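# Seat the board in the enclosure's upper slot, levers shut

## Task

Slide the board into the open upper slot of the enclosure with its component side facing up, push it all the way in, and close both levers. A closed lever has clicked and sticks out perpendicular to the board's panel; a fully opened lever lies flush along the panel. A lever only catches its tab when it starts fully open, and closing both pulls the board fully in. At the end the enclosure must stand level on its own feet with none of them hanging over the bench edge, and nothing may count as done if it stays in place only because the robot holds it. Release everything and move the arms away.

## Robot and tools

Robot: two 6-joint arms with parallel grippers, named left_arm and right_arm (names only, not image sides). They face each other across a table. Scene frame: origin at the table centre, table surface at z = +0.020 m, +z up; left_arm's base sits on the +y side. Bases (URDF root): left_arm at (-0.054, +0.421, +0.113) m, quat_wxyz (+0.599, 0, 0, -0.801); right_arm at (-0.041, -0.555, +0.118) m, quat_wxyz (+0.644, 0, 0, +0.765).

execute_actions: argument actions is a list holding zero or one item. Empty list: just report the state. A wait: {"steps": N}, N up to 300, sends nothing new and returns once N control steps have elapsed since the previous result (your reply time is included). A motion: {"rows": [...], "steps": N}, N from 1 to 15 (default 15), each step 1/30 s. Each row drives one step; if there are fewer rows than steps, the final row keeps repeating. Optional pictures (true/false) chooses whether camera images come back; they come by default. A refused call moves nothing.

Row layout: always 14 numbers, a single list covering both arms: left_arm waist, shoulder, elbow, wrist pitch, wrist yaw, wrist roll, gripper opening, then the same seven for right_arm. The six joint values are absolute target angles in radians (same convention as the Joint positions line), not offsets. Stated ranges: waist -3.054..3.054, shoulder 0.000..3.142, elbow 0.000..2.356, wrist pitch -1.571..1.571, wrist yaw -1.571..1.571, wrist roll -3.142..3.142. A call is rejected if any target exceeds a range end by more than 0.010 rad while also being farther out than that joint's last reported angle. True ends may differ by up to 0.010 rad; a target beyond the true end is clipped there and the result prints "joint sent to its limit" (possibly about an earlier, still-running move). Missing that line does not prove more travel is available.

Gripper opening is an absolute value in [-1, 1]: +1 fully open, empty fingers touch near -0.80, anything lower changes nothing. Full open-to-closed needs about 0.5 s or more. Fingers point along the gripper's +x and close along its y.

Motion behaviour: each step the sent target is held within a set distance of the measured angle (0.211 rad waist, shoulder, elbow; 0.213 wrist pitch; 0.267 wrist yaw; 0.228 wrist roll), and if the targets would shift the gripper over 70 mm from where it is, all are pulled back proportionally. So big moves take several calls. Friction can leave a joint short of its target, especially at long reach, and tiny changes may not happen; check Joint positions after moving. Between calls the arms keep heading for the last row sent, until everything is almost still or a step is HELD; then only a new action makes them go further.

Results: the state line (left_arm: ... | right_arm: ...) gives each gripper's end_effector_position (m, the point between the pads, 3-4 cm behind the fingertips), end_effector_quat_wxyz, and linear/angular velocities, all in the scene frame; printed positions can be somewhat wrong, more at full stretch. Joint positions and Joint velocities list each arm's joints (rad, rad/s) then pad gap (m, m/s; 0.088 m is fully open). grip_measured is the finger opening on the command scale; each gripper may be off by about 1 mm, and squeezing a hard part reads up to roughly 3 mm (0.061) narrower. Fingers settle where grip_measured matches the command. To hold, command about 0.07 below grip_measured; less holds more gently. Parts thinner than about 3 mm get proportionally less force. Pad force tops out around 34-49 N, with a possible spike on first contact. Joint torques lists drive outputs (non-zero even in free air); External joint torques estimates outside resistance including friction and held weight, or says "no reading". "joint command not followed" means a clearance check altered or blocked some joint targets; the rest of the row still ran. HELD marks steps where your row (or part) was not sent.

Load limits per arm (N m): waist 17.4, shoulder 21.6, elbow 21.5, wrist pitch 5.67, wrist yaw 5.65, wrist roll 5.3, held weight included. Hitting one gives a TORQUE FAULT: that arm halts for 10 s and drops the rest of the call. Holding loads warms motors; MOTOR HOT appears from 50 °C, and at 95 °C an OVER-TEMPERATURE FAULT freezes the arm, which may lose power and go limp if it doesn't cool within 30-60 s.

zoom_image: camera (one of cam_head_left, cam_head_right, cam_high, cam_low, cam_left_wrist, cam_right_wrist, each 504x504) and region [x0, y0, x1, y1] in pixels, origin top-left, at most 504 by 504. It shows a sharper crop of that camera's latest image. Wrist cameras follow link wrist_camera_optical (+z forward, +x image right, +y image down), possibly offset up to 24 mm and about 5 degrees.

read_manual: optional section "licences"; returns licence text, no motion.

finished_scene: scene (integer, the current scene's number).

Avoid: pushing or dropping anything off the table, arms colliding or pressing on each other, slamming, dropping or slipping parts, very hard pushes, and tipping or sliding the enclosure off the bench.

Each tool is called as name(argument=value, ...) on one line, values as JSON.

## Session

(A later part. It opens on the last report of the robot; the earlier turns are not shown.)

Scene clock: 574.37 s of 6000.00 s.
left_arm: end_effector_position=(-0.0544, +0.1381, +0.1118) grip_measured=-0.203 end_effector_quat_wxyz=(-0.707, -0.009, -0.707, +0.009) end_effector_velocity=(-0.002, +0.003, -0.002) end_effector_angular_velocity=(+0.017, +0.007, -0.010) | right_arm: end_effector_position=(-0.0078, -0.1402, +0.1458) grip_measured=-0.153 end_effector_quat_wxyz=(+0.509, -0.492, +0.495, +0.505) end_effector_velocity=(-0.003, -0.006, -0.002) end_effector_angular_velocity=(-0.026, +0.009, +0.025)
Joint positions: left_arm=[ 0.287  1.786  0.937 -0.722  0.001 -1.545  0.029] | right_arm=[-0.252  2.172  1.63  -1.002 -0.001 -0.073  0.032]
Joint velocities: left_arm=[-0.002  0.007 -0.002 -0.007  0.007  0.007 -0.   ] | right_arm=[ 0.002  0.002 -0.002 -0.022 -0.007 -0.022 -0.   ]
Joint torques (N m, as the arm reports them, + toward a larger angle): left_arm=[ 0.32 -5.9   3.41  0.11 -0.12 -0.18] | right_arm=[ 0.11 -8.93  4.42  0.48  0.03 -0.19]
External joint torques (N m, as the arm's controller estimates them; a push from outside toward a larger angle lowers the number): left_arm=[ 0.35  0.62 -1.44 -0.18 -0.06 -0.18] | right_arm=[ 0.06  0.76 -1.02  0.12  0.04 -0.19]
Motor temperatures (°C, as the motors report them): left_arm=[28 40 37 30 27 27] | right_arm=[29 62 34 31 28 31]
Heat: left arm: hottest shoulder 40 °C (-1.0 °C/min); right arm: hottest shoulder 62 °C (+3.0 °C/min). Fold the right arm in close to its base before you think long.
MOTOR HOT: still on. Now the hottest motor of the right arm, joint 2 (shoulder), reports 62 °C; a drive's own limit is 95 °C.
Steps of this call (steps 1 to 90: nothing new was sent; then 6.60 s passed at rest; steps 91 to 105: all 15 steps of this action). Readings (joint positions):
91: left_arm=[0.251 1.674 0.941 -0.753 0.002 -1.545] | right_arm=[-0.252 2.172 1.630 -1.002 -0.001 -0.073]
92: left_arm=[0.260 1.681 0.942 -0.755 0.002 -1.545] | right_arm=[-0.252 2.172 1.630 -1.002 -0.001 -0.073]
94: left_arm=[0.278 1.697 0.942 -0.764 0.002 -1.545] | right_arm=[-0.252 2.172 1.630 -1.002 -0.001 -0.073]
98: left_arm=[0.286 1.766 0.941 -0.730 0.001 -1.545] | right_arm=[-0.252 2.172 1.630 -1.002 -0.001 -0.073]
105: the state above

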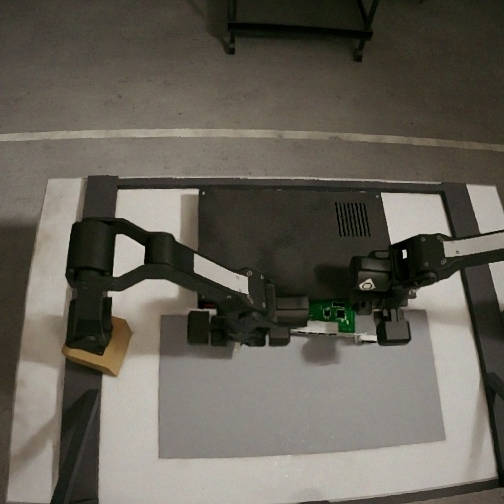

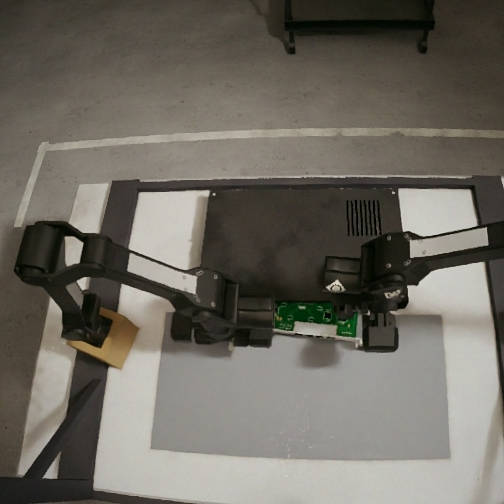

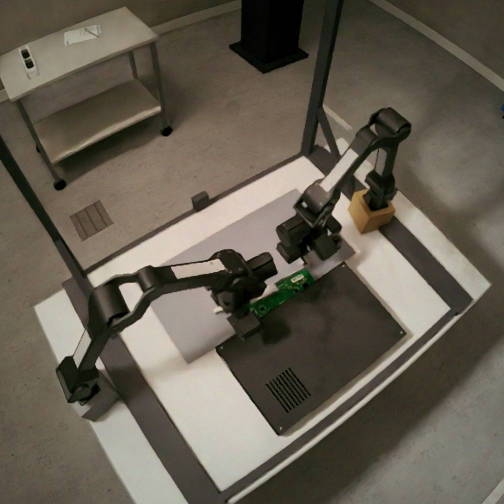

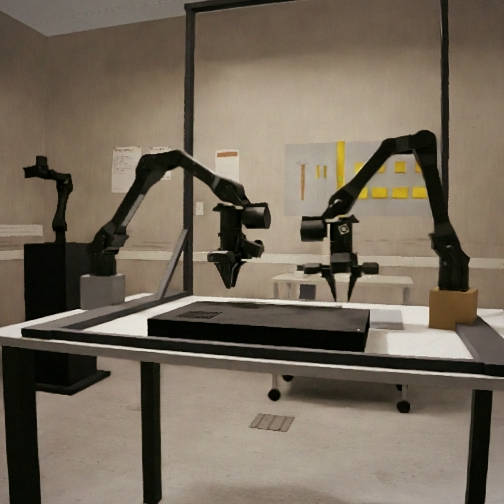

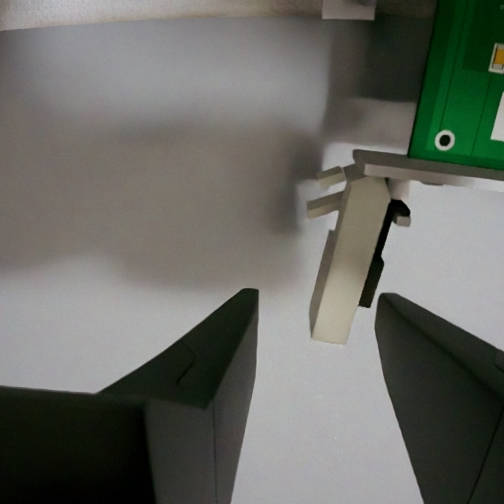

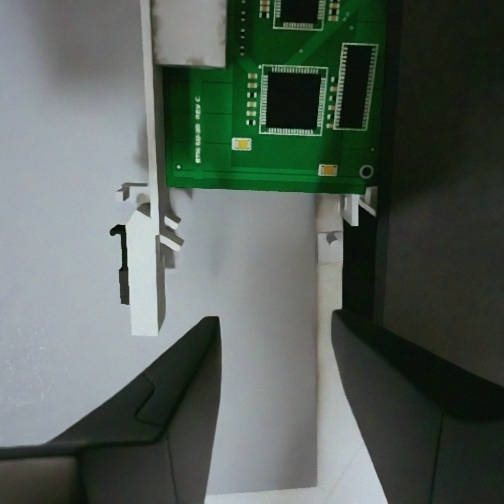

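execute_actions(actions=[{"rows":[[0.3,1.80,0.93,-0.69,0,-1.37,-0.2,-0.25,2.18,1.62,-1.0,0,-0.08,-0.8],[0.3,1.80,0.93,-0.69,0,-1.37,-0.2,-0.25,2.18,1.62,-1.0,0,-0.08,-0.8],[0.3,1.80,0.93,-0.69,0,-1.37,-0.2,-0.25,2.18,1.62,-1.0,0,-0.08,-0.8],[0.3,1.80,0.93,-0.69,0,-1.37,-0.2,-0.25,2.18,1.62,-1.0,0,-0.08,-0.8],[0.3,1.80,0.93,-0.69,0,-1.37,-0.2,-0.25,2.18,1.62,-1.0,0,-0.08,-0.8],[0.3,1.85,0.915,-0.64,0,-1.37,-0.2,-0.1,2.18,1.62,-1.0,0,0.07,-0.8]],"steps":15}])

Scene clock: 586.60 s of 6000.00 s.
left_arm: end_effector_position=(-0.0515, +0.1310, +0.0959) grip_measured=-0.203 end_effector_quat_wxyz=(-0.704, -0.060, -0.704, +0.071) end_effector_velocity=(-0.002, +0.001, -0.001) end_effector_angular_velocity=(-0.003, +0.007, -0.010) | right_arm: end_effector_position=(-0.0770, -0.1405, +0.1458) grip_measured=-0.778 end_effector_quat_wxyz=(+0.498, -0.499, +0.488, +0.515) end_effector_velocity=(+0.036, +0.005, -0.000) end_effector_angular_velocity=(+0.004, +0.038, -0.136)
Joint positions: left_arm=[ 0.297  1.837  0.925 -0.643  0.001 -1.376  0.029] | right_arm=[-0.087  2.172  1.63  -1.002 -0.003  0.058  0.001]
Joint velocities: left_arm=[-0.002 -0.002 -0.007  0.007  0.007  0.007  0.   ] | right_arm=[-0.1    0.002  0.002  0.007 -0.037  0.037 -0.   ]
Joint torques (N m, as the arm reports them, + toward a larger angle): left_arm=[ 0.31 -6.12  3.02  0.13 -0.11  0.21] | right_arm=[-0.72 -8.89  4.42  0.49  0.12  0.2 ]
External joint torques (N m, as the arm's controller estimates them; a push from outside toward a larger angle lowers the number): left_arm=[ 0.31  0.58 -1.59 -0.16 -0.05  0.21] | right_arm=[-0.33  0.85 -1.1   0.09  0.09  0.19]
Motor temperatures (°C, as the motors report them): left_arm=[28 40 36 30 27 27] | right_arm=[29 59 33 31 28 31]
Heat: left arm: hottest shoulder 40 °C (-1.0 °C/min); right arm: hottest shoulder 59 °C (-1.0 °C/min). Fold the right arm in close to its base before you think long.
MOTOR HOT: still on. Now the hottest motor of the right arm, joint 2 (shoulder), reports 59 °C; a drive's own limit is 95 °C.
Steps of this call (steps 1 to 15: the robot went on to your last target; steps 16 to 90: nothing new was sent; then 8.73 s passed at rest; steps 91 to 105: all 15 steps of this action). Readings (joint positions):
91: left_arm=[0.288 1.787 0.937 -0.716 0.001 -1.505] | right_arm=[-0.252 2.172 1.630 -1.002 -0.001 -0.073]
92: left_arm=[0.290 1.787 0.937 -0.708 0.001 -1.466] | right_arm=[-0.252 2.172 1.630 -1.002 -0.001 -0.073]
94: left_arm=[0.294 1.788 0.937 -0.698 0.001 -1.420] | right_arm=[-0.252 2.172 1.630 -1.002 -0.001 -0.073]
98: left_arm=[0.297 1.815 0.934 -0.657 0.001 -1.386] | right_arm=[-0.190 2.172 1.630 -1.002 0.007 0.010]
105: the state above

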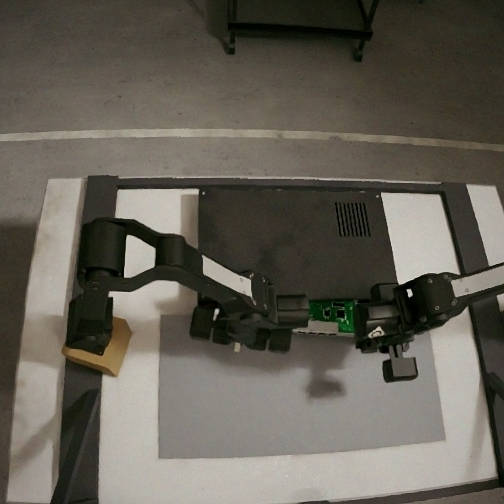

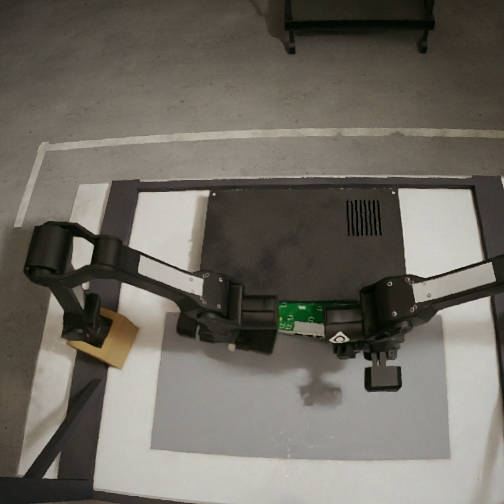

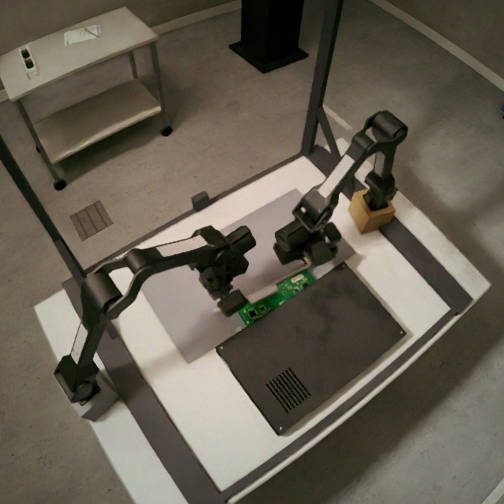

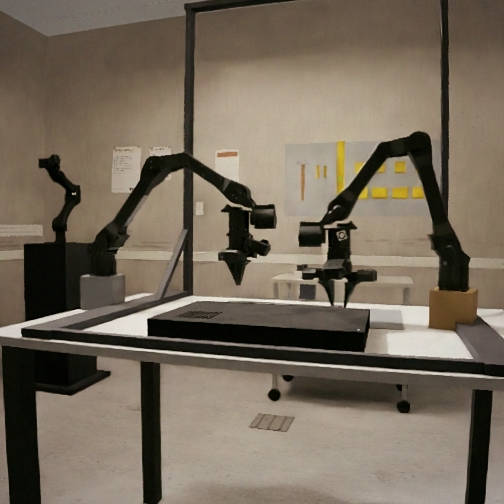

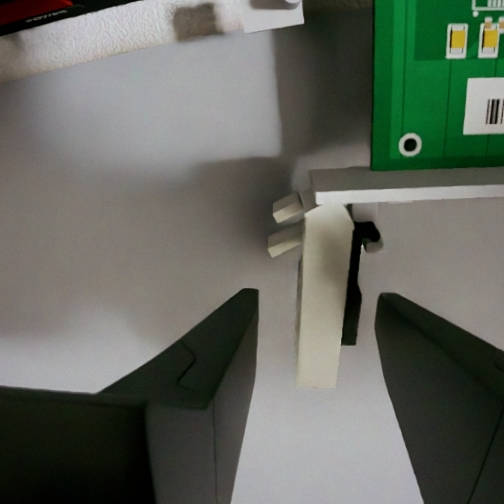

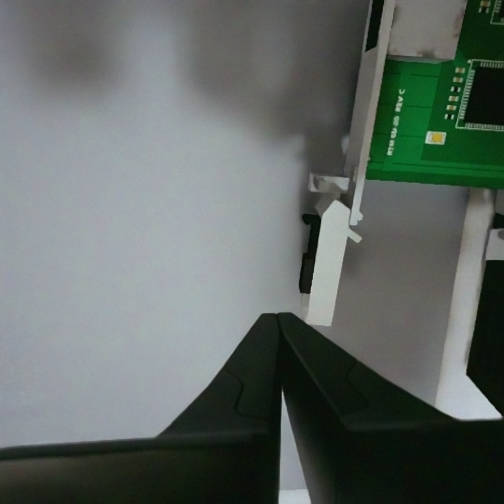

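execute_actions(actions=[{"rows":[[0.3,1.86,0.91,-0.63,0,-1.39,-0.2,-0.1,2.24,1.62,-0.94,0,0.07,-0.8],[0.3,1.86,0.91,-0.63,0,-1.39,-0.2,-0.1,2.24,1.62,-0.94,0,0.07,-0.8],[0.3,1.86,0.91,-0.63,0,-1.39,-0.2,-0.1,2.24,1.62,-0.94,0,0.07,-0.8],[0.3,1.86,0.91,-0.63,0,-1.39,-0.2,-0.1,2.24,1.62,-0.94,0,0.07,-0.8],[0.3,1.86,0.91,-0.63,0,-1.39,-0.7,-0.1,2.3,1.6,-0.89,0,0.07,-0.8]],"steps":15}])

Scene clock: 594.17 s of 6000.00 s.
left_arm: end_effector_position=(-0.0513, +0.1319, +0.0920) grip_measured=-0.643 end_effector_quat_wxyz=(-0.704, -0.058, -0.704, +0.066) end_effector_velocity=(+0.000, +0.002, +0.001) end_effector_angular_velocity=(+0.003, -0.007, -0.010) | right_arm: end_effector_position=(-0.0738, -0.1345, +0.0954) grip_measured=-0.778 end_effector_quat_wxyz=(+0.496, -0.502, +0.498, +0.504) end_effector_velocity=(-0.002, +0.002, +0.002) end_effector_angular_velocity=(+0.011, +0.023, +0.005)
Joint positions: left_arm=[ 0.297  1.848  0.92  -0.632  0.001 -1.385  0.007] | right_arm=[-0.096  2.287  1.609 -0.894 -0.004  0.064  0.001]
Joint velocities: left_arm=[-0.002 -0.007 -0.002 -0.007 -0.007  0.007 -0.   ] | right_arm=[-0.002 -0.007 -0.002  0.007 -0.022 -0.007 -0.   ]
Joint torques (N m, as the arm reports them, + toward a larger angle): left_arm=[ 0.26 -6.12  2.83  0.18 -0.1  -0.18] | right_arm=[-0.36 -8.75  4.17  0.51  0.17  0.19]
External joint torques (N m, as the arm's controller estimates them; a push from outside toward a larger angle lowers the number): left_arm=[ 0.29  0.69 -1.83 -0.13 -0.04 -0.18] | right_arm=[-0.42  1.39 -1.01  0.19  0.18  0.19]
Motor temperatures (°C, as the motors report them): left_arm=[28 41 36 30 27 27] | right_arm=[28 58 33 31 28 31]
Heat: left arm: hottest shoulder 41 °C (+1.0 °C/min); right arm: hottest shoulder 58 °C (-3.0 °C/min). Fold the right arm in close to its base before you think long.
MOTOR HOT: still on. Now the hottest motor of the right arm, joint 2 (shoulder), reports 58 °C; a drive's own limit is 95 °C.
Steps of this call (steps 1 to 30: the robot went on to your last target; steps 31 to 90: nothing new was sent; then 4.07 s passed at rest; steps 91 to 105: all 15 steps of this action). Readings (joint positions):
91: left_arm=[0.297 1.839 0.924 -0.640 0.001 -1.375] | right_arm=[-0.101 2.179 1.630 -0.992 -0.002 0.063]
92: left_arm=[0.297 1.840 0.924 -0.636 0.001 -1.376] | right_arm=[-0.101 2.186 1.630 -0.970 -0.002 0.063]
94: left_arm=[0.297 1.844 0.923 -0.634 0.001 -1.379] | right_arm=[-0.101 2.204 1.630 -0.957 -0.002 0.063]
98: left_arm=[0.297 1.847 0.921 -0.631 0.001 -1.384] | right_arm=[-0.101 2.267 1.618 -0.908 -0.002 0.063]
105: the state above

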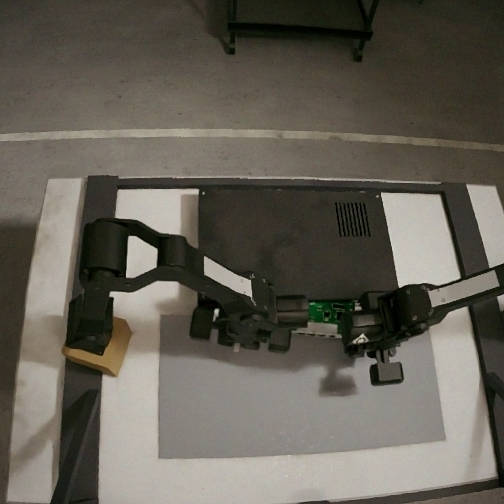

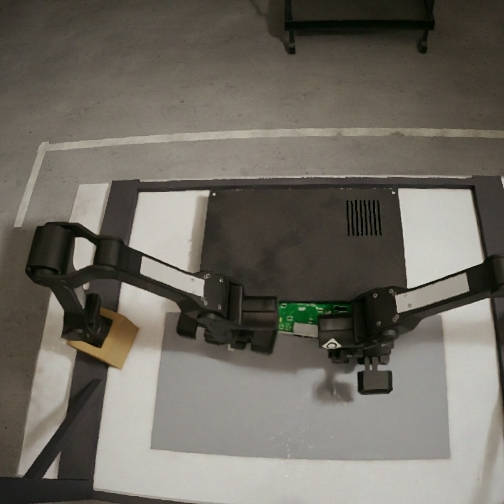

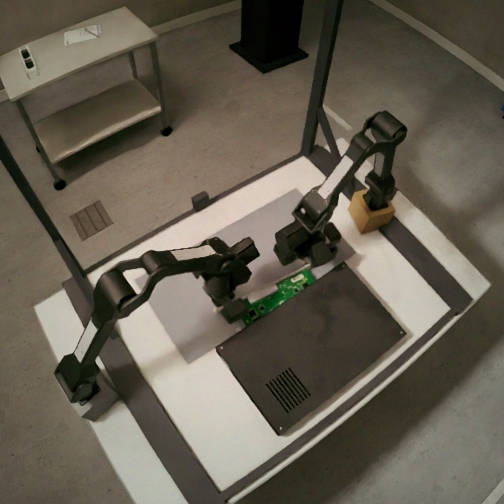

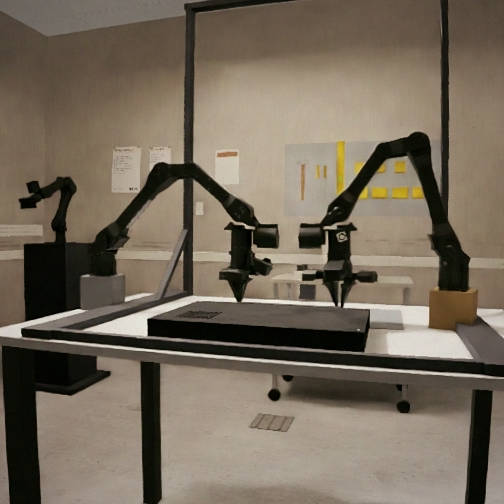

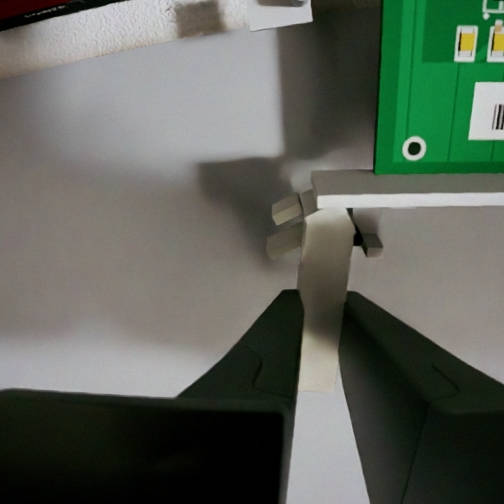

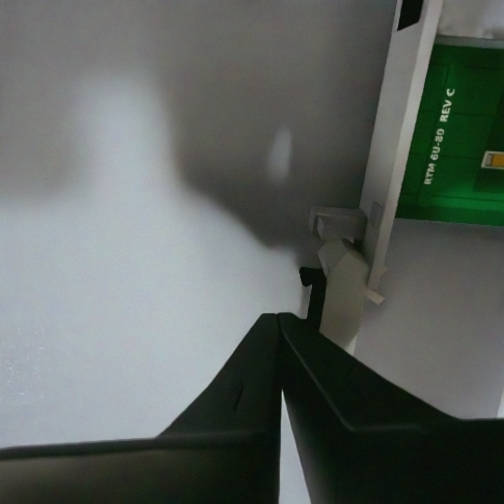

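execute_actions(actions=[{"rows":[[0.295,1.86,0.91,-0.63,0,-1.39,-0.72,-0.105,2.3,1.6,-0.89,0,0.06,-0.8],[0.29,1.86,0.91,-0.63,0,-1.39,-0.72,-0.11,2.3,1.6,-0.89,0,0.06,-0.8],[0.285,1.86,0.91,-0.63,0,-1.39,-0.72,-0.115,2.3,1.6,-0.89,0,0.06,-0.8],[0.28,1.86,0.91,-0.63,0,-1.39,-0.72,-0.12,2.3,1.6,-0.89,0,0.06,-0.8],[0.275,1.86,0.91,-0.63,0,-1.39,-0.72,-0.125,2.3,1.6,-0.89,0,0.06,-0.8],[0.27,1.86,0.91,-0.63,0,-1.39,-0.72,-0.13,2.3,1.6,-0.89,0,0.05,-0.8]],"steps":15}])

Scene clock: 605.07 s of 6000.00 s.
left_arm: end_effector_position=(-0.0521, +0.1317, +0.0920) grip_measured=-0.643 end_effector_quat_wxyz=(-0.710, -0.062, -0.698, +0.069) end_effector_velocity=(-0.001, +0.000, +0.001) end_effector_angular_velocity=(+0.002, -0.007, +0.000) | right_arm: end_effector_position=(-0.0683, -0.1340, +0.0954) grip_measured=-0.778 end_effector_quat_wxyz=(+0.496, -0.497, +0.503, +0.504) end_effector_velocity=(+0.000, -0.004, +0.002) end_effector_angular_velocity=(-0.017, -0.008, +0.010)
Joint positions: left_arm=[ 0.286  1.848  0.92  -0.631 -0.015 -1.386  0.007] | right_arm=[-0.112  2.287  1.609 -0.893 -0.014  0.058  0.001]
Joint velocities: left_arm=[-0.007 -0.002  0.002 -0.007 -0.007 -0.007 -0.   ] | right_arm=[ 0.002 -0.002  0.002 -0.022  0.007 -0.007 -0.   ]
Joint torques (N m, as the arm reports them, + toward a larger angle): left_arm=[-1.62 -6.17  2.91  0.14  0.56 -0.17] | right_arm=[-1.41 -8.77  4.18  0.52  0.55 -0.21]
External joint torques (N m, as the arm's controller estimates them; a push from outside toward a larger angle lowers the number): left_arm=[-1.6   0.63 -1.77 -0.18  0.63 -0.17] | right_arm=[-1.45  1.4  -1.03  0.2   0.57 -0.2 ]
Motor temperatures (°C, as the motors report them): left_arm=[28 41 36 30 27 27] | right_arm=[28 57 33 31 27 30]
Heat: left arm: hottest shoulder 41 °C (+1.0 °C/min); right arm: hottest shoulder 57 °C (-6.1 °C/min). Fold the right arm in close to its base before you think long.
MOTOR HOT: still on. Now the hottest motor of the right arm, joint 2 (shoulder), reports 57 °C; a drive's own limit is 95 °C.
Steps of this call (steps 1 to 15: the robot went on to your last target; steps 16 to 90: nothing new was sent; then 7.40 s passed at rest; steps 91 to 105: all 15 steps of this action). Readings (joint positions):
91: left_arm=[0.297 1.848 0.920 -0.632 0.001 -1.385] | right_arm=[-0.096 2.287 1.609 -0.893 -0.004 0.064]
92: left_arm=[0.297 1.848 0.920 -0.632 0.001 -1.385] | right_arm=[-0.097 2.287 1.609 -0.893 -0.004 0.064]
94: left_arm=[0.295 1.848 0.920 -0.632 -0.002 -1.386] | right_arm=[-0.099 2.287 1.609 -0.893 -0.007 0.064]
98: left_arm=[0.287 1.848 0.920 -0.632 -0.013 -1.386] | right_arm=[-0.109 2.287 1.609 -0.893 -0.011 0.062]
105: the state above

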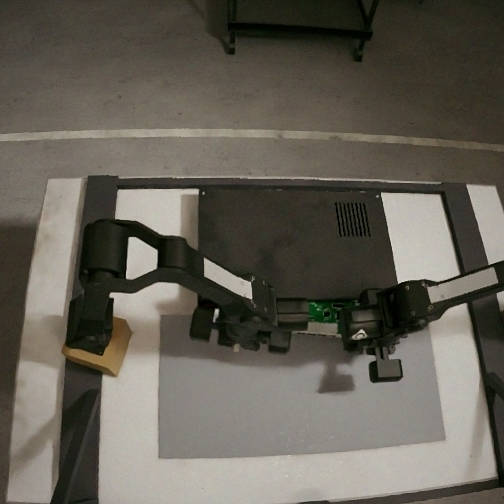

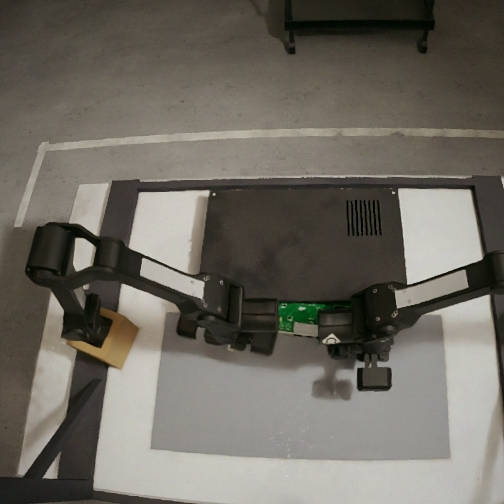

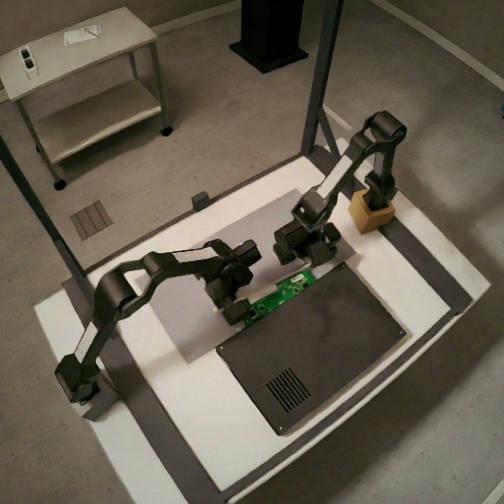

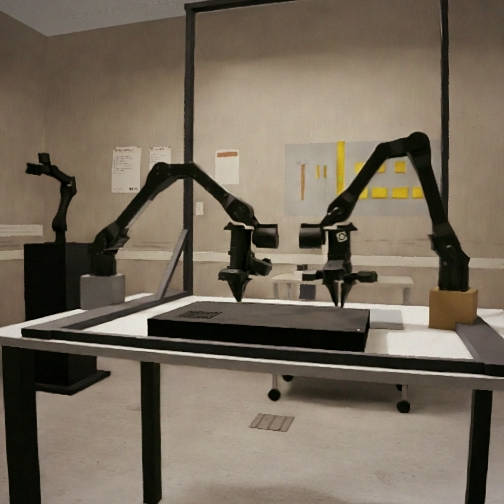

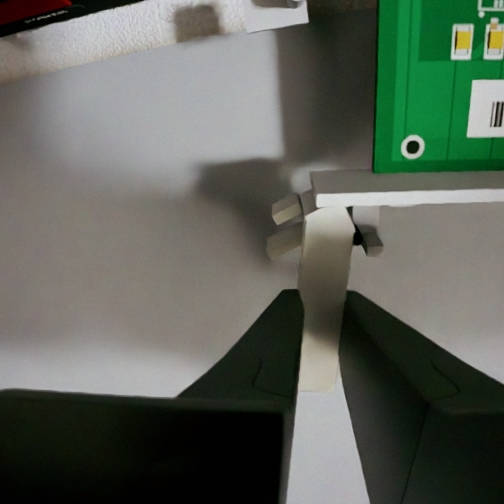

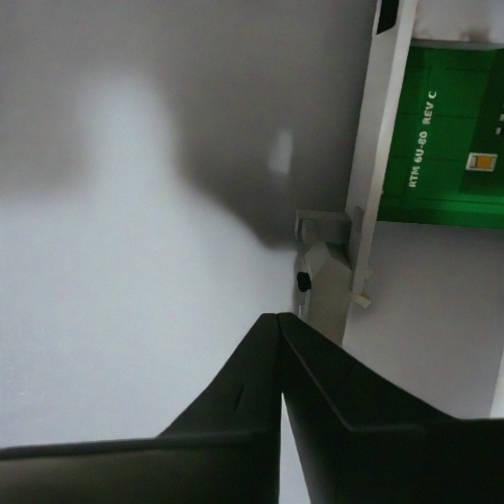

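More force on the left pull.

execute_actions(actions=[{"rows":[[0.26,1.86,0.91,-0.63,0.01,-1.39,-0.75,-0.135,2.3,1.6,-0.89,0.01,0.05,-0.8],[0.255,1.86,0.91,-0.63,0.01,-1.39,-0.75,-0.135,2.3,1.6,-0.89,0.01,0.05,-0.8],[0.25,1.86,0.91,-0.63,0.02,-1.39,-0.75,-0.14,2.3,1.6,-0.89,0.01,0.05,-0.8],[0.245,1.86,0.91,-0.63,0.02,-1.39,-0.75,-0.14,2.3,1.6,-0.89,0.01,0.05,-0.8]],"steps":15}])

Scene clock: 610.73 s of 6000.00 s.
left_arm: end_effector_position=(-0.0531, +0.1311, +0.0921) grip_measured=-0.643 end_effector_quat_wxyz=(+0.713, +0.064, +0.695, -0.072) end_effector_velocity=(-0.002, +0.002, +0.000) end_effector_angular_velocity=(+0.007, +0.007, +0.005) | right_arm: end_effector_position=(-0.0652, -0.1338, +0.0954) grip_measured=-0.778 end_effector_quat_wxyz=(+0.498, -0.496, +0.504, +0.502) end_effector_velocity=(+0.000, -0.002, +0.000) end_effector_angular_velocity=(-0.008, +0.007, +0.005)
Joint positions: left_arm=[ 0.278  1.848  0.92  -0.629 -0.024 -1.386  0.007] | right_arm=[-0.119  2.287  1.609 -0.893 -0.011  0.058  0.001]
Joint velocities: left_arm=[-0.002 -0.002 -0.002 -0.007  0.007 -0.007 -0.   ] | right_arm=[-0.002 -0.002 -0.002 -0.007 -0.007 -0.007  0.   ]
Joint torques (N m, as the arm reports them, + toward a larger angle): left_arm=[-3.33 -6.17  2.91 -0.1   1.74 -0.15] | right_arm=[-1.71 -8.76  4.19  0.53  0.83 -0.2 ]
External joint torques (N m, as the arm's controller estimates them; a push from outside toward a larger angle lowers the number): left_arm=[-3.35  0.62 -1.77 -0.42  1.81 -0.15] | right_arm=[-1.72  1.42 -1.05  0.2   0.85 -0.2 ]
Motor temperatures (°C, as the motors report them): left_arm=[28 41 35 30 27 27] | right_arm=[28 57 33 31 27 30]
Heat: left arm: hottest shoulder 41 °C (+1.0 °C/min); right arm: hottest shoulder 57 °C (-6.0 °C/min). Fold the right arm in close to its base before you think long.
MOTOR HOT: still on. Now the hottest motor of the right arm, joint 2 (shoulder), reports 57 °C; a drive's own limit is 95 °C.
Steps of this call (steps 1 to 15: the robot went on to your last target; steps 16 to 90: nothing new was sent; then 2.17 s passed at rest; steps 91 to 105: all 15 steps of this action). Readings (joint positions):
91: left_arm=[0.285 1.848 0.920 -0.631 -0.016 -1.386] | right_arm=[-0.112 2.287 1.609 -0.893 -0.014 0.058]
92: left_arm=[0.283 1.848 0.920 -0.631 -0.018 -1.386] | right_arm=[-0.113 2.287 1.609 -0.893 -0.014 0.058]
94: left_arm=[0.280 1.848 0.920 -0.631 -0.022 -1.386] | right_arm=[-0.114 2.287 1.609 -0.893 -0.013 0.058]
98: left_arm=[0.278 1.848 0.920 -0.629 -0.024 -1.386] | right_arm=[-0.119 2.287 1.609 -0.893 -0.011 0.058]
105: the state above

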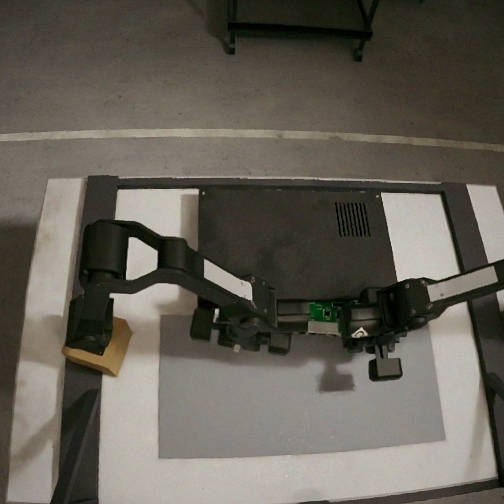

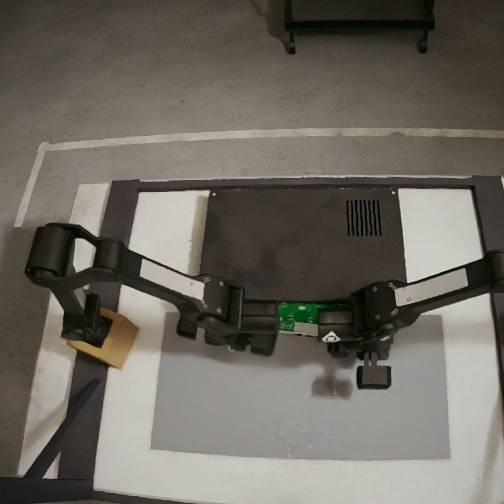

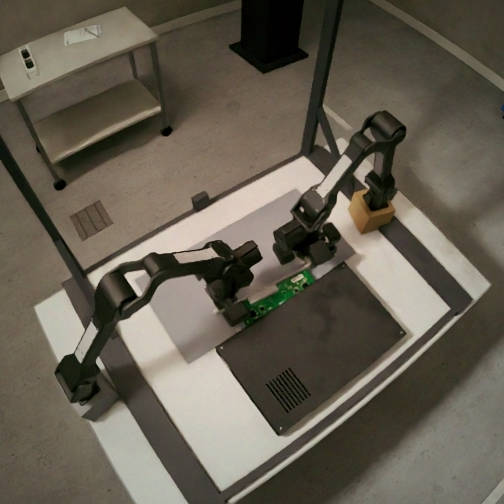

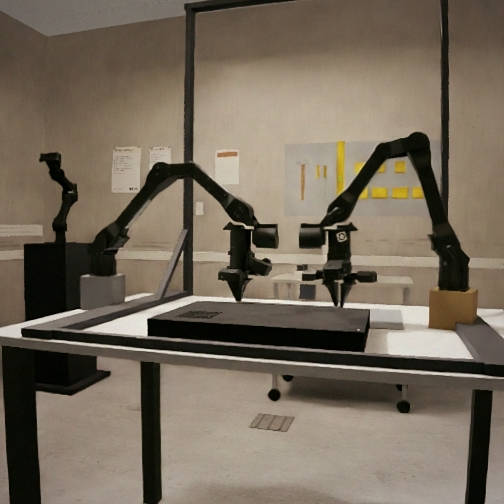

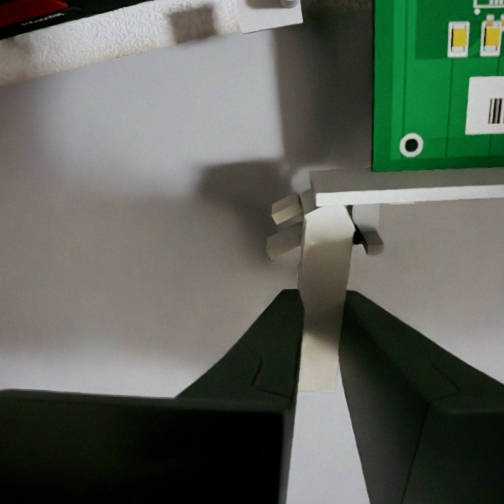

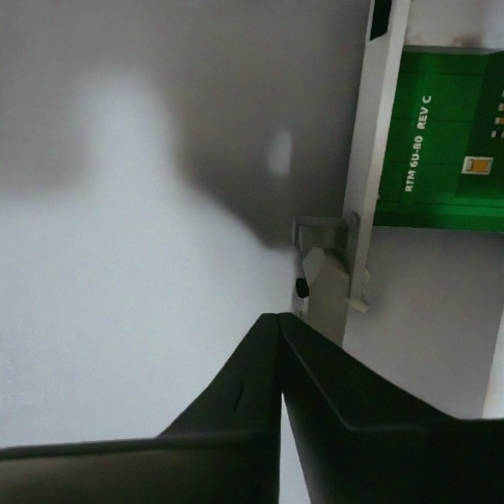

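execute_actions(actions=[{"rows":[[0.245,1.85,0.92,-0.62,0.02,-1.39,-0.75,-0.1,2.3,1.6,-0.89,0,0.05,-0.8]],"steps":15}])

Scene clock: 620.60 s of 6000.00 s.
left_arm: end_effector_position=(-0.0531, +0.1307, +0.0921) grip_measured=-0.643 end_effector_quat_wxyz=(+0.713, +0.063, +0.695, -0.073) end_effector_velocity=(-0.002, +0.002, +0.000) end_effector_angular_velocity=(+0.007, +0.007, +0.005) | right_arm: end_effector_position=(-0.0714, -0.1339, +0.0954) grip_measured=-0.778 end_effector_quat_wxyz=(+0.496, -0.503, +0.496, +0.505) end_effector_velocity=(+0.002, -0.004, -0.001) end_effector_angular_velocity=(-0.012, -0.008, -0.010)
Joint positions: left_arm=[ 0.278  1.848  0.92  -0.627 -0.024 -1.387  0.007] | right_arm=[-0.101  2.287  1.609 -0.891 -0.002  0.057  0.001]
Joint velocities: left_arm=[-0.002 -0.002 -0.002 -0.007  0.007 -0.007  0.   ] | right_arm=[-0.002 -0.002 -0.007 -0.007  0.007  0.007 -0.   ]
Joint torques (N m, as the arm reports them, + toward a larger angle): left_arm=[-3.31 -7.29  3.95  0.57  1.73 -0.12] | right_arm=[-0.02 -8.8   4.2   0.43  0.09 -0.18]
External joint torques (N m, as the arm's controller estimates them; a push from outside toward a larger angle lowers the number): left_arm=[-3.31 -0.55 -0.66  0.27  1.81 -0.12] | right_arm=[ 0.06  1.27 -0.92  0.13  0.09 -0.18]
Motor temperatures (°C, as the motors report them): left_arm=[28 41 35 30 29 27] | right_arm=[28 56 33 31 28 30]
Heat: left arm: hottest shoulder 41 °C (+1.0 °C/min); right arm: hottest shoulder 56 °C (-8.1 °C/min). Fold the right arm in close to its base before you think long.
MOTOR HOT: still on. Now the hottest motor of the right arm, joint 2 (shoulder), reports 56 °C; a drive's own limit is 95 °C.
Steps of this call (steps 1 to 15: the robot went on to your last target; steps 16 to 90: nothing new was sent; then 6.37 s passed at rest; steps 91 to 105: all 15 steps of this action). Readings (joint positions):
91: left_arm=[0.278 1.848 0.920 -0.628 -0.024 -1.386] | right_arm=[-0.117 2.287 1.609 -0.893 -0.011 0.058]
92: left_arm=[0.278 1.848 0.920 -0.628 -0.024 -1.386] | right_arm=[-0.113 2.287 1.609 -0.893 -0.011 0.058]
94: left_arm=[0.278 1.848 0.920 -0.627 -0.024 -1.387] | right_arm=[-0.104 2.287 1.609 -0.891 -0.003 0.057]
98: left_arm=[0.278 1.848 0.920 -0.627 -0.024 -1.387] | right_arm=[-0.101 2.287 1.609 -0.891 -0.002 0.057]
105: the state above

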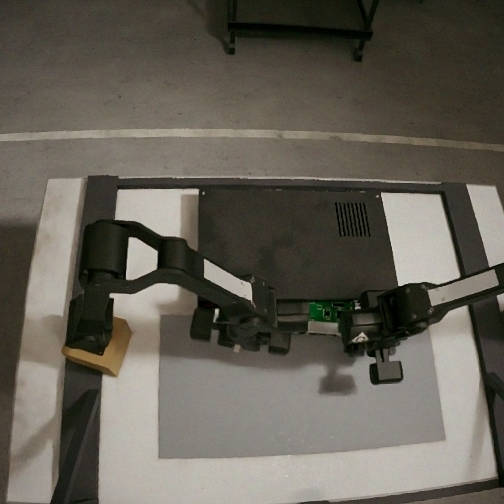

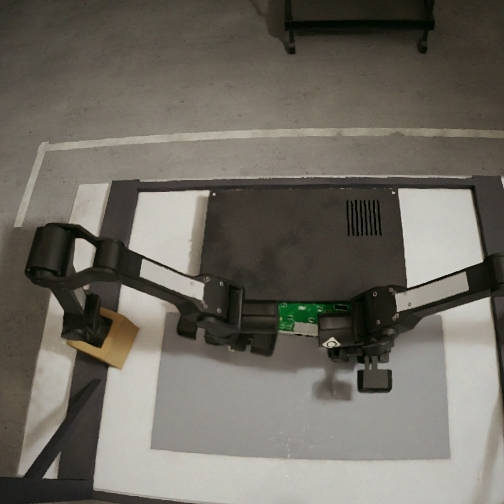

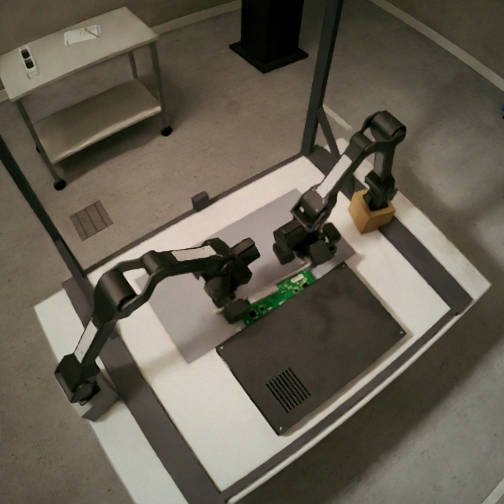

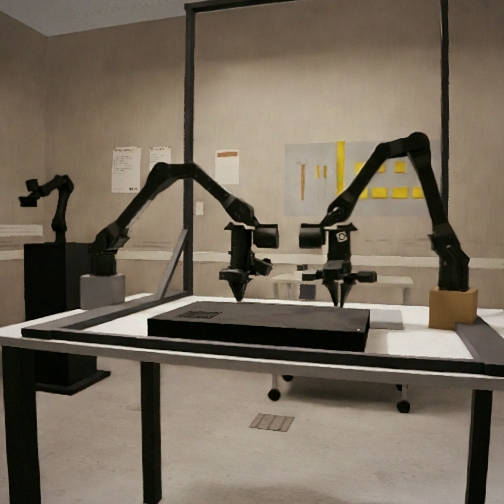

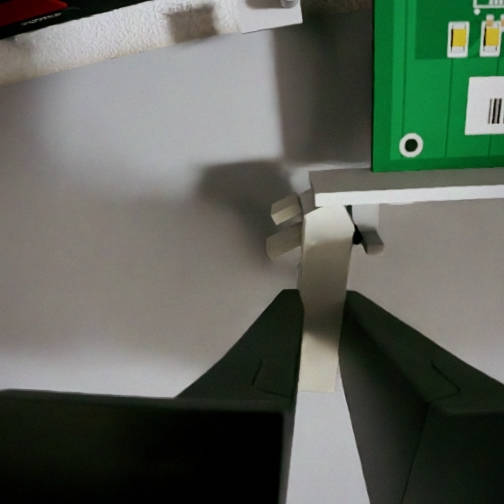

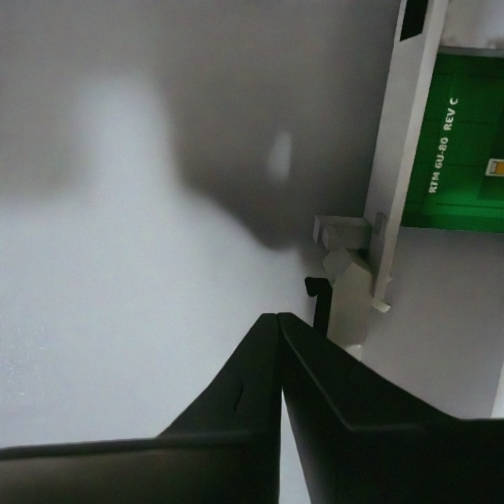

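execute_actions(actions=[{"rows":[[0.297,1.85,0.92,-0.62,0,-1.39,-0.75,-0.1,2.3,1.6,-0.89,0,0.05,-0.8]],"steps":10}])

Scene clock: 650.13 s of 6000.00 s.
left_arm: end_effector_position=(-0.0517, +0.1306, +0.0920) grip_measured=-0.643 end_effector_quat_wxyz=(-0.706, -0.057, -0.703, +0.068) end_effector_velocity=(-0.000, +0.005, +0.000) end_effector_angular_velocity=(+0.022, +0.008, +0.010) | right_arm: end_effector_position=(-0.0714, -0.1339, +0.0954) grip_measured=-0.778 end_effector_quat_wxyz=(+0.496, -0.503, +0.496, +0.505) end_effector_velocity=(-0.002, -0.005, -0.002) end_effector_angular_velocity=(-0.018, +0.006, +0.010)
Joint positions: left_arm=[ 0.294  1.848  0.92  -0.626 -0.003 -1.387  0.007] | right_arm=[-0.101  2.287  1.609 -0.891 -0.002  0.057  0.001]
Joint velocities: left_arm=[ 0.002 -0.002 -0.002 -0.022  0.007 -0.007 -0.   ] | right_arm=[ 0.002 -0.002 -0.012 -0.007 -0.007 -0.007 -0.   ]
Joint torques (N m, as the arm reports them, + toward a larger angle): left_arm=[ 0.28 -7.3   3.92  0.58  0.07 -0.11] | right_arm=[-0.01 -8.77  4.19  0.43  0.08 -0.18]
External joint torques (N m, as the arm's controller estimates them; a push from outside toward a larger angle lowers the number): left_arm=[ 0.26 -0.52 -0.71  0.28  0.14 -0.11] | right_arm=[-0.08  1.28 -0.91  0.12  0.09 -0.18]
Motor temperatures (°C, as the motors report them): left_arm=[29 43 36 30 31 27] | right_arm=[28 55 32 31 27 30]
Heat: left arm: hottest shoulder 43 °C (+3.0 °C/min); right arm: hottest shoulder 55 °C (-4.0 °C/min). Fold the right arm in close to its base before you think long.
MOTOR HOT: still on. Now the hottest motor of the right arm, joint 2 (shoulder), reports 55 °C; a drive's own limit is 95 °C.
Steps of this call (steps 1 to 15: the robot went on to your last target; steps 16 to 90: nothing new was sent; then 26.20 s passed at rest; steps 91 to 100: all 10 steps of this action). Readings (joint positions):
91: left_arm=[0.281 1.848 0.920 -0.626 -0.021 -1.387] | right_arm=[-0.101 2.287 1.609 -0.891 -0.002 0.057]
92: left_arm=[0.287 1.848 0.920 -0.626 -0.013 -1.387] | right_arm=[-0.101 2.287 1.609 -0.891 -0.002 0.057]
94: left_arm=[0.292 1.848 0.920 -0.626 -0.005 -1.387] | right_arm=[-0.101 2.287 1.609 -0.891 -0.002 0.057]
98: left_arm=[0.293 1.848 0.920 -0.626 -0.003 -1.387] | right_arm=[-0.101 2.287 1.609 -0.891 -0.002 0.057]
100: the state above

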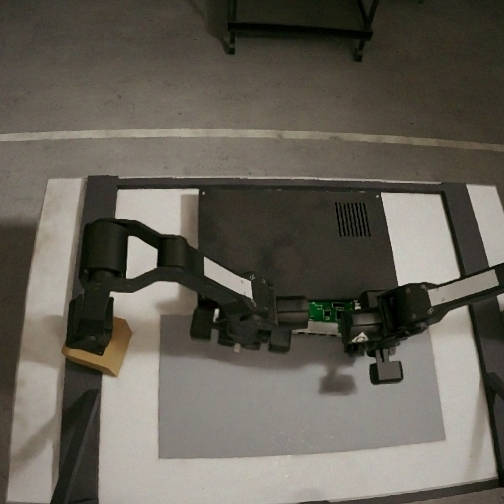

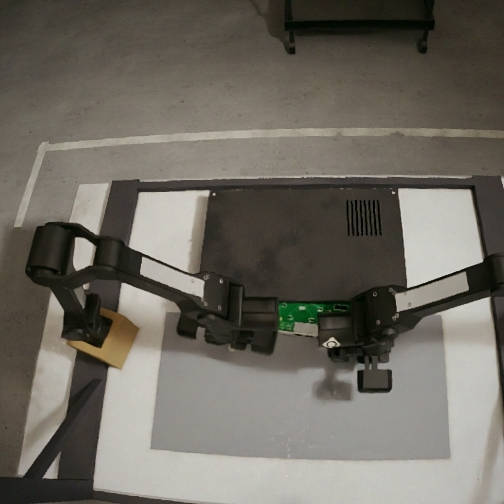

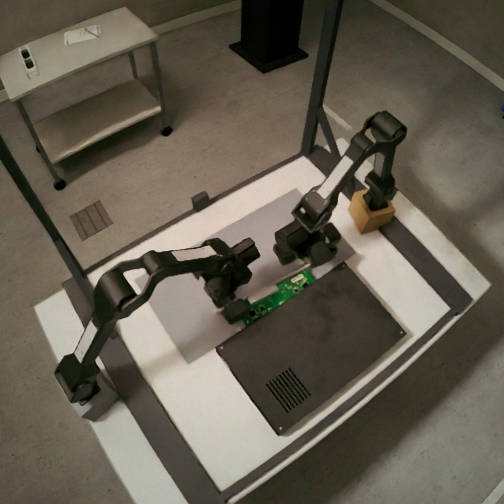

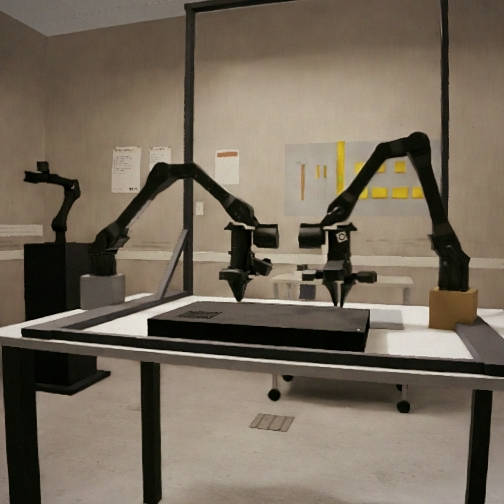

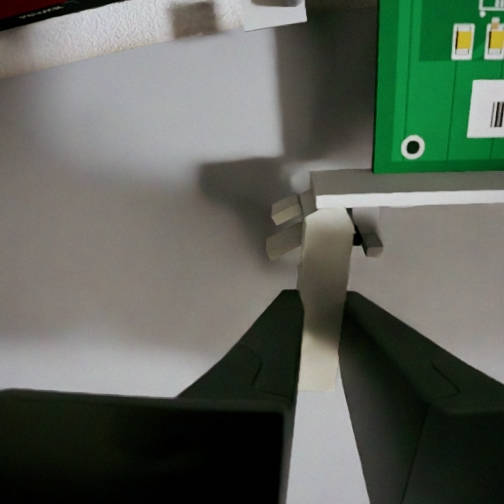

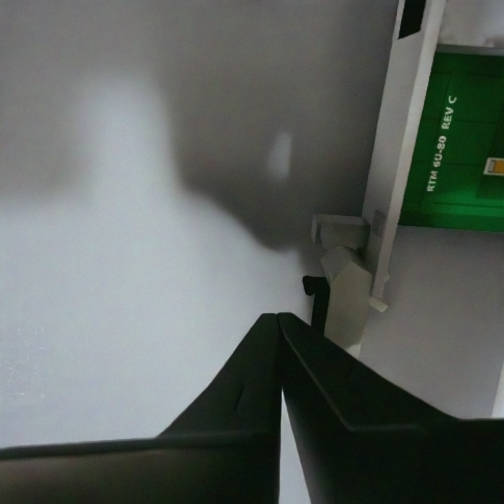

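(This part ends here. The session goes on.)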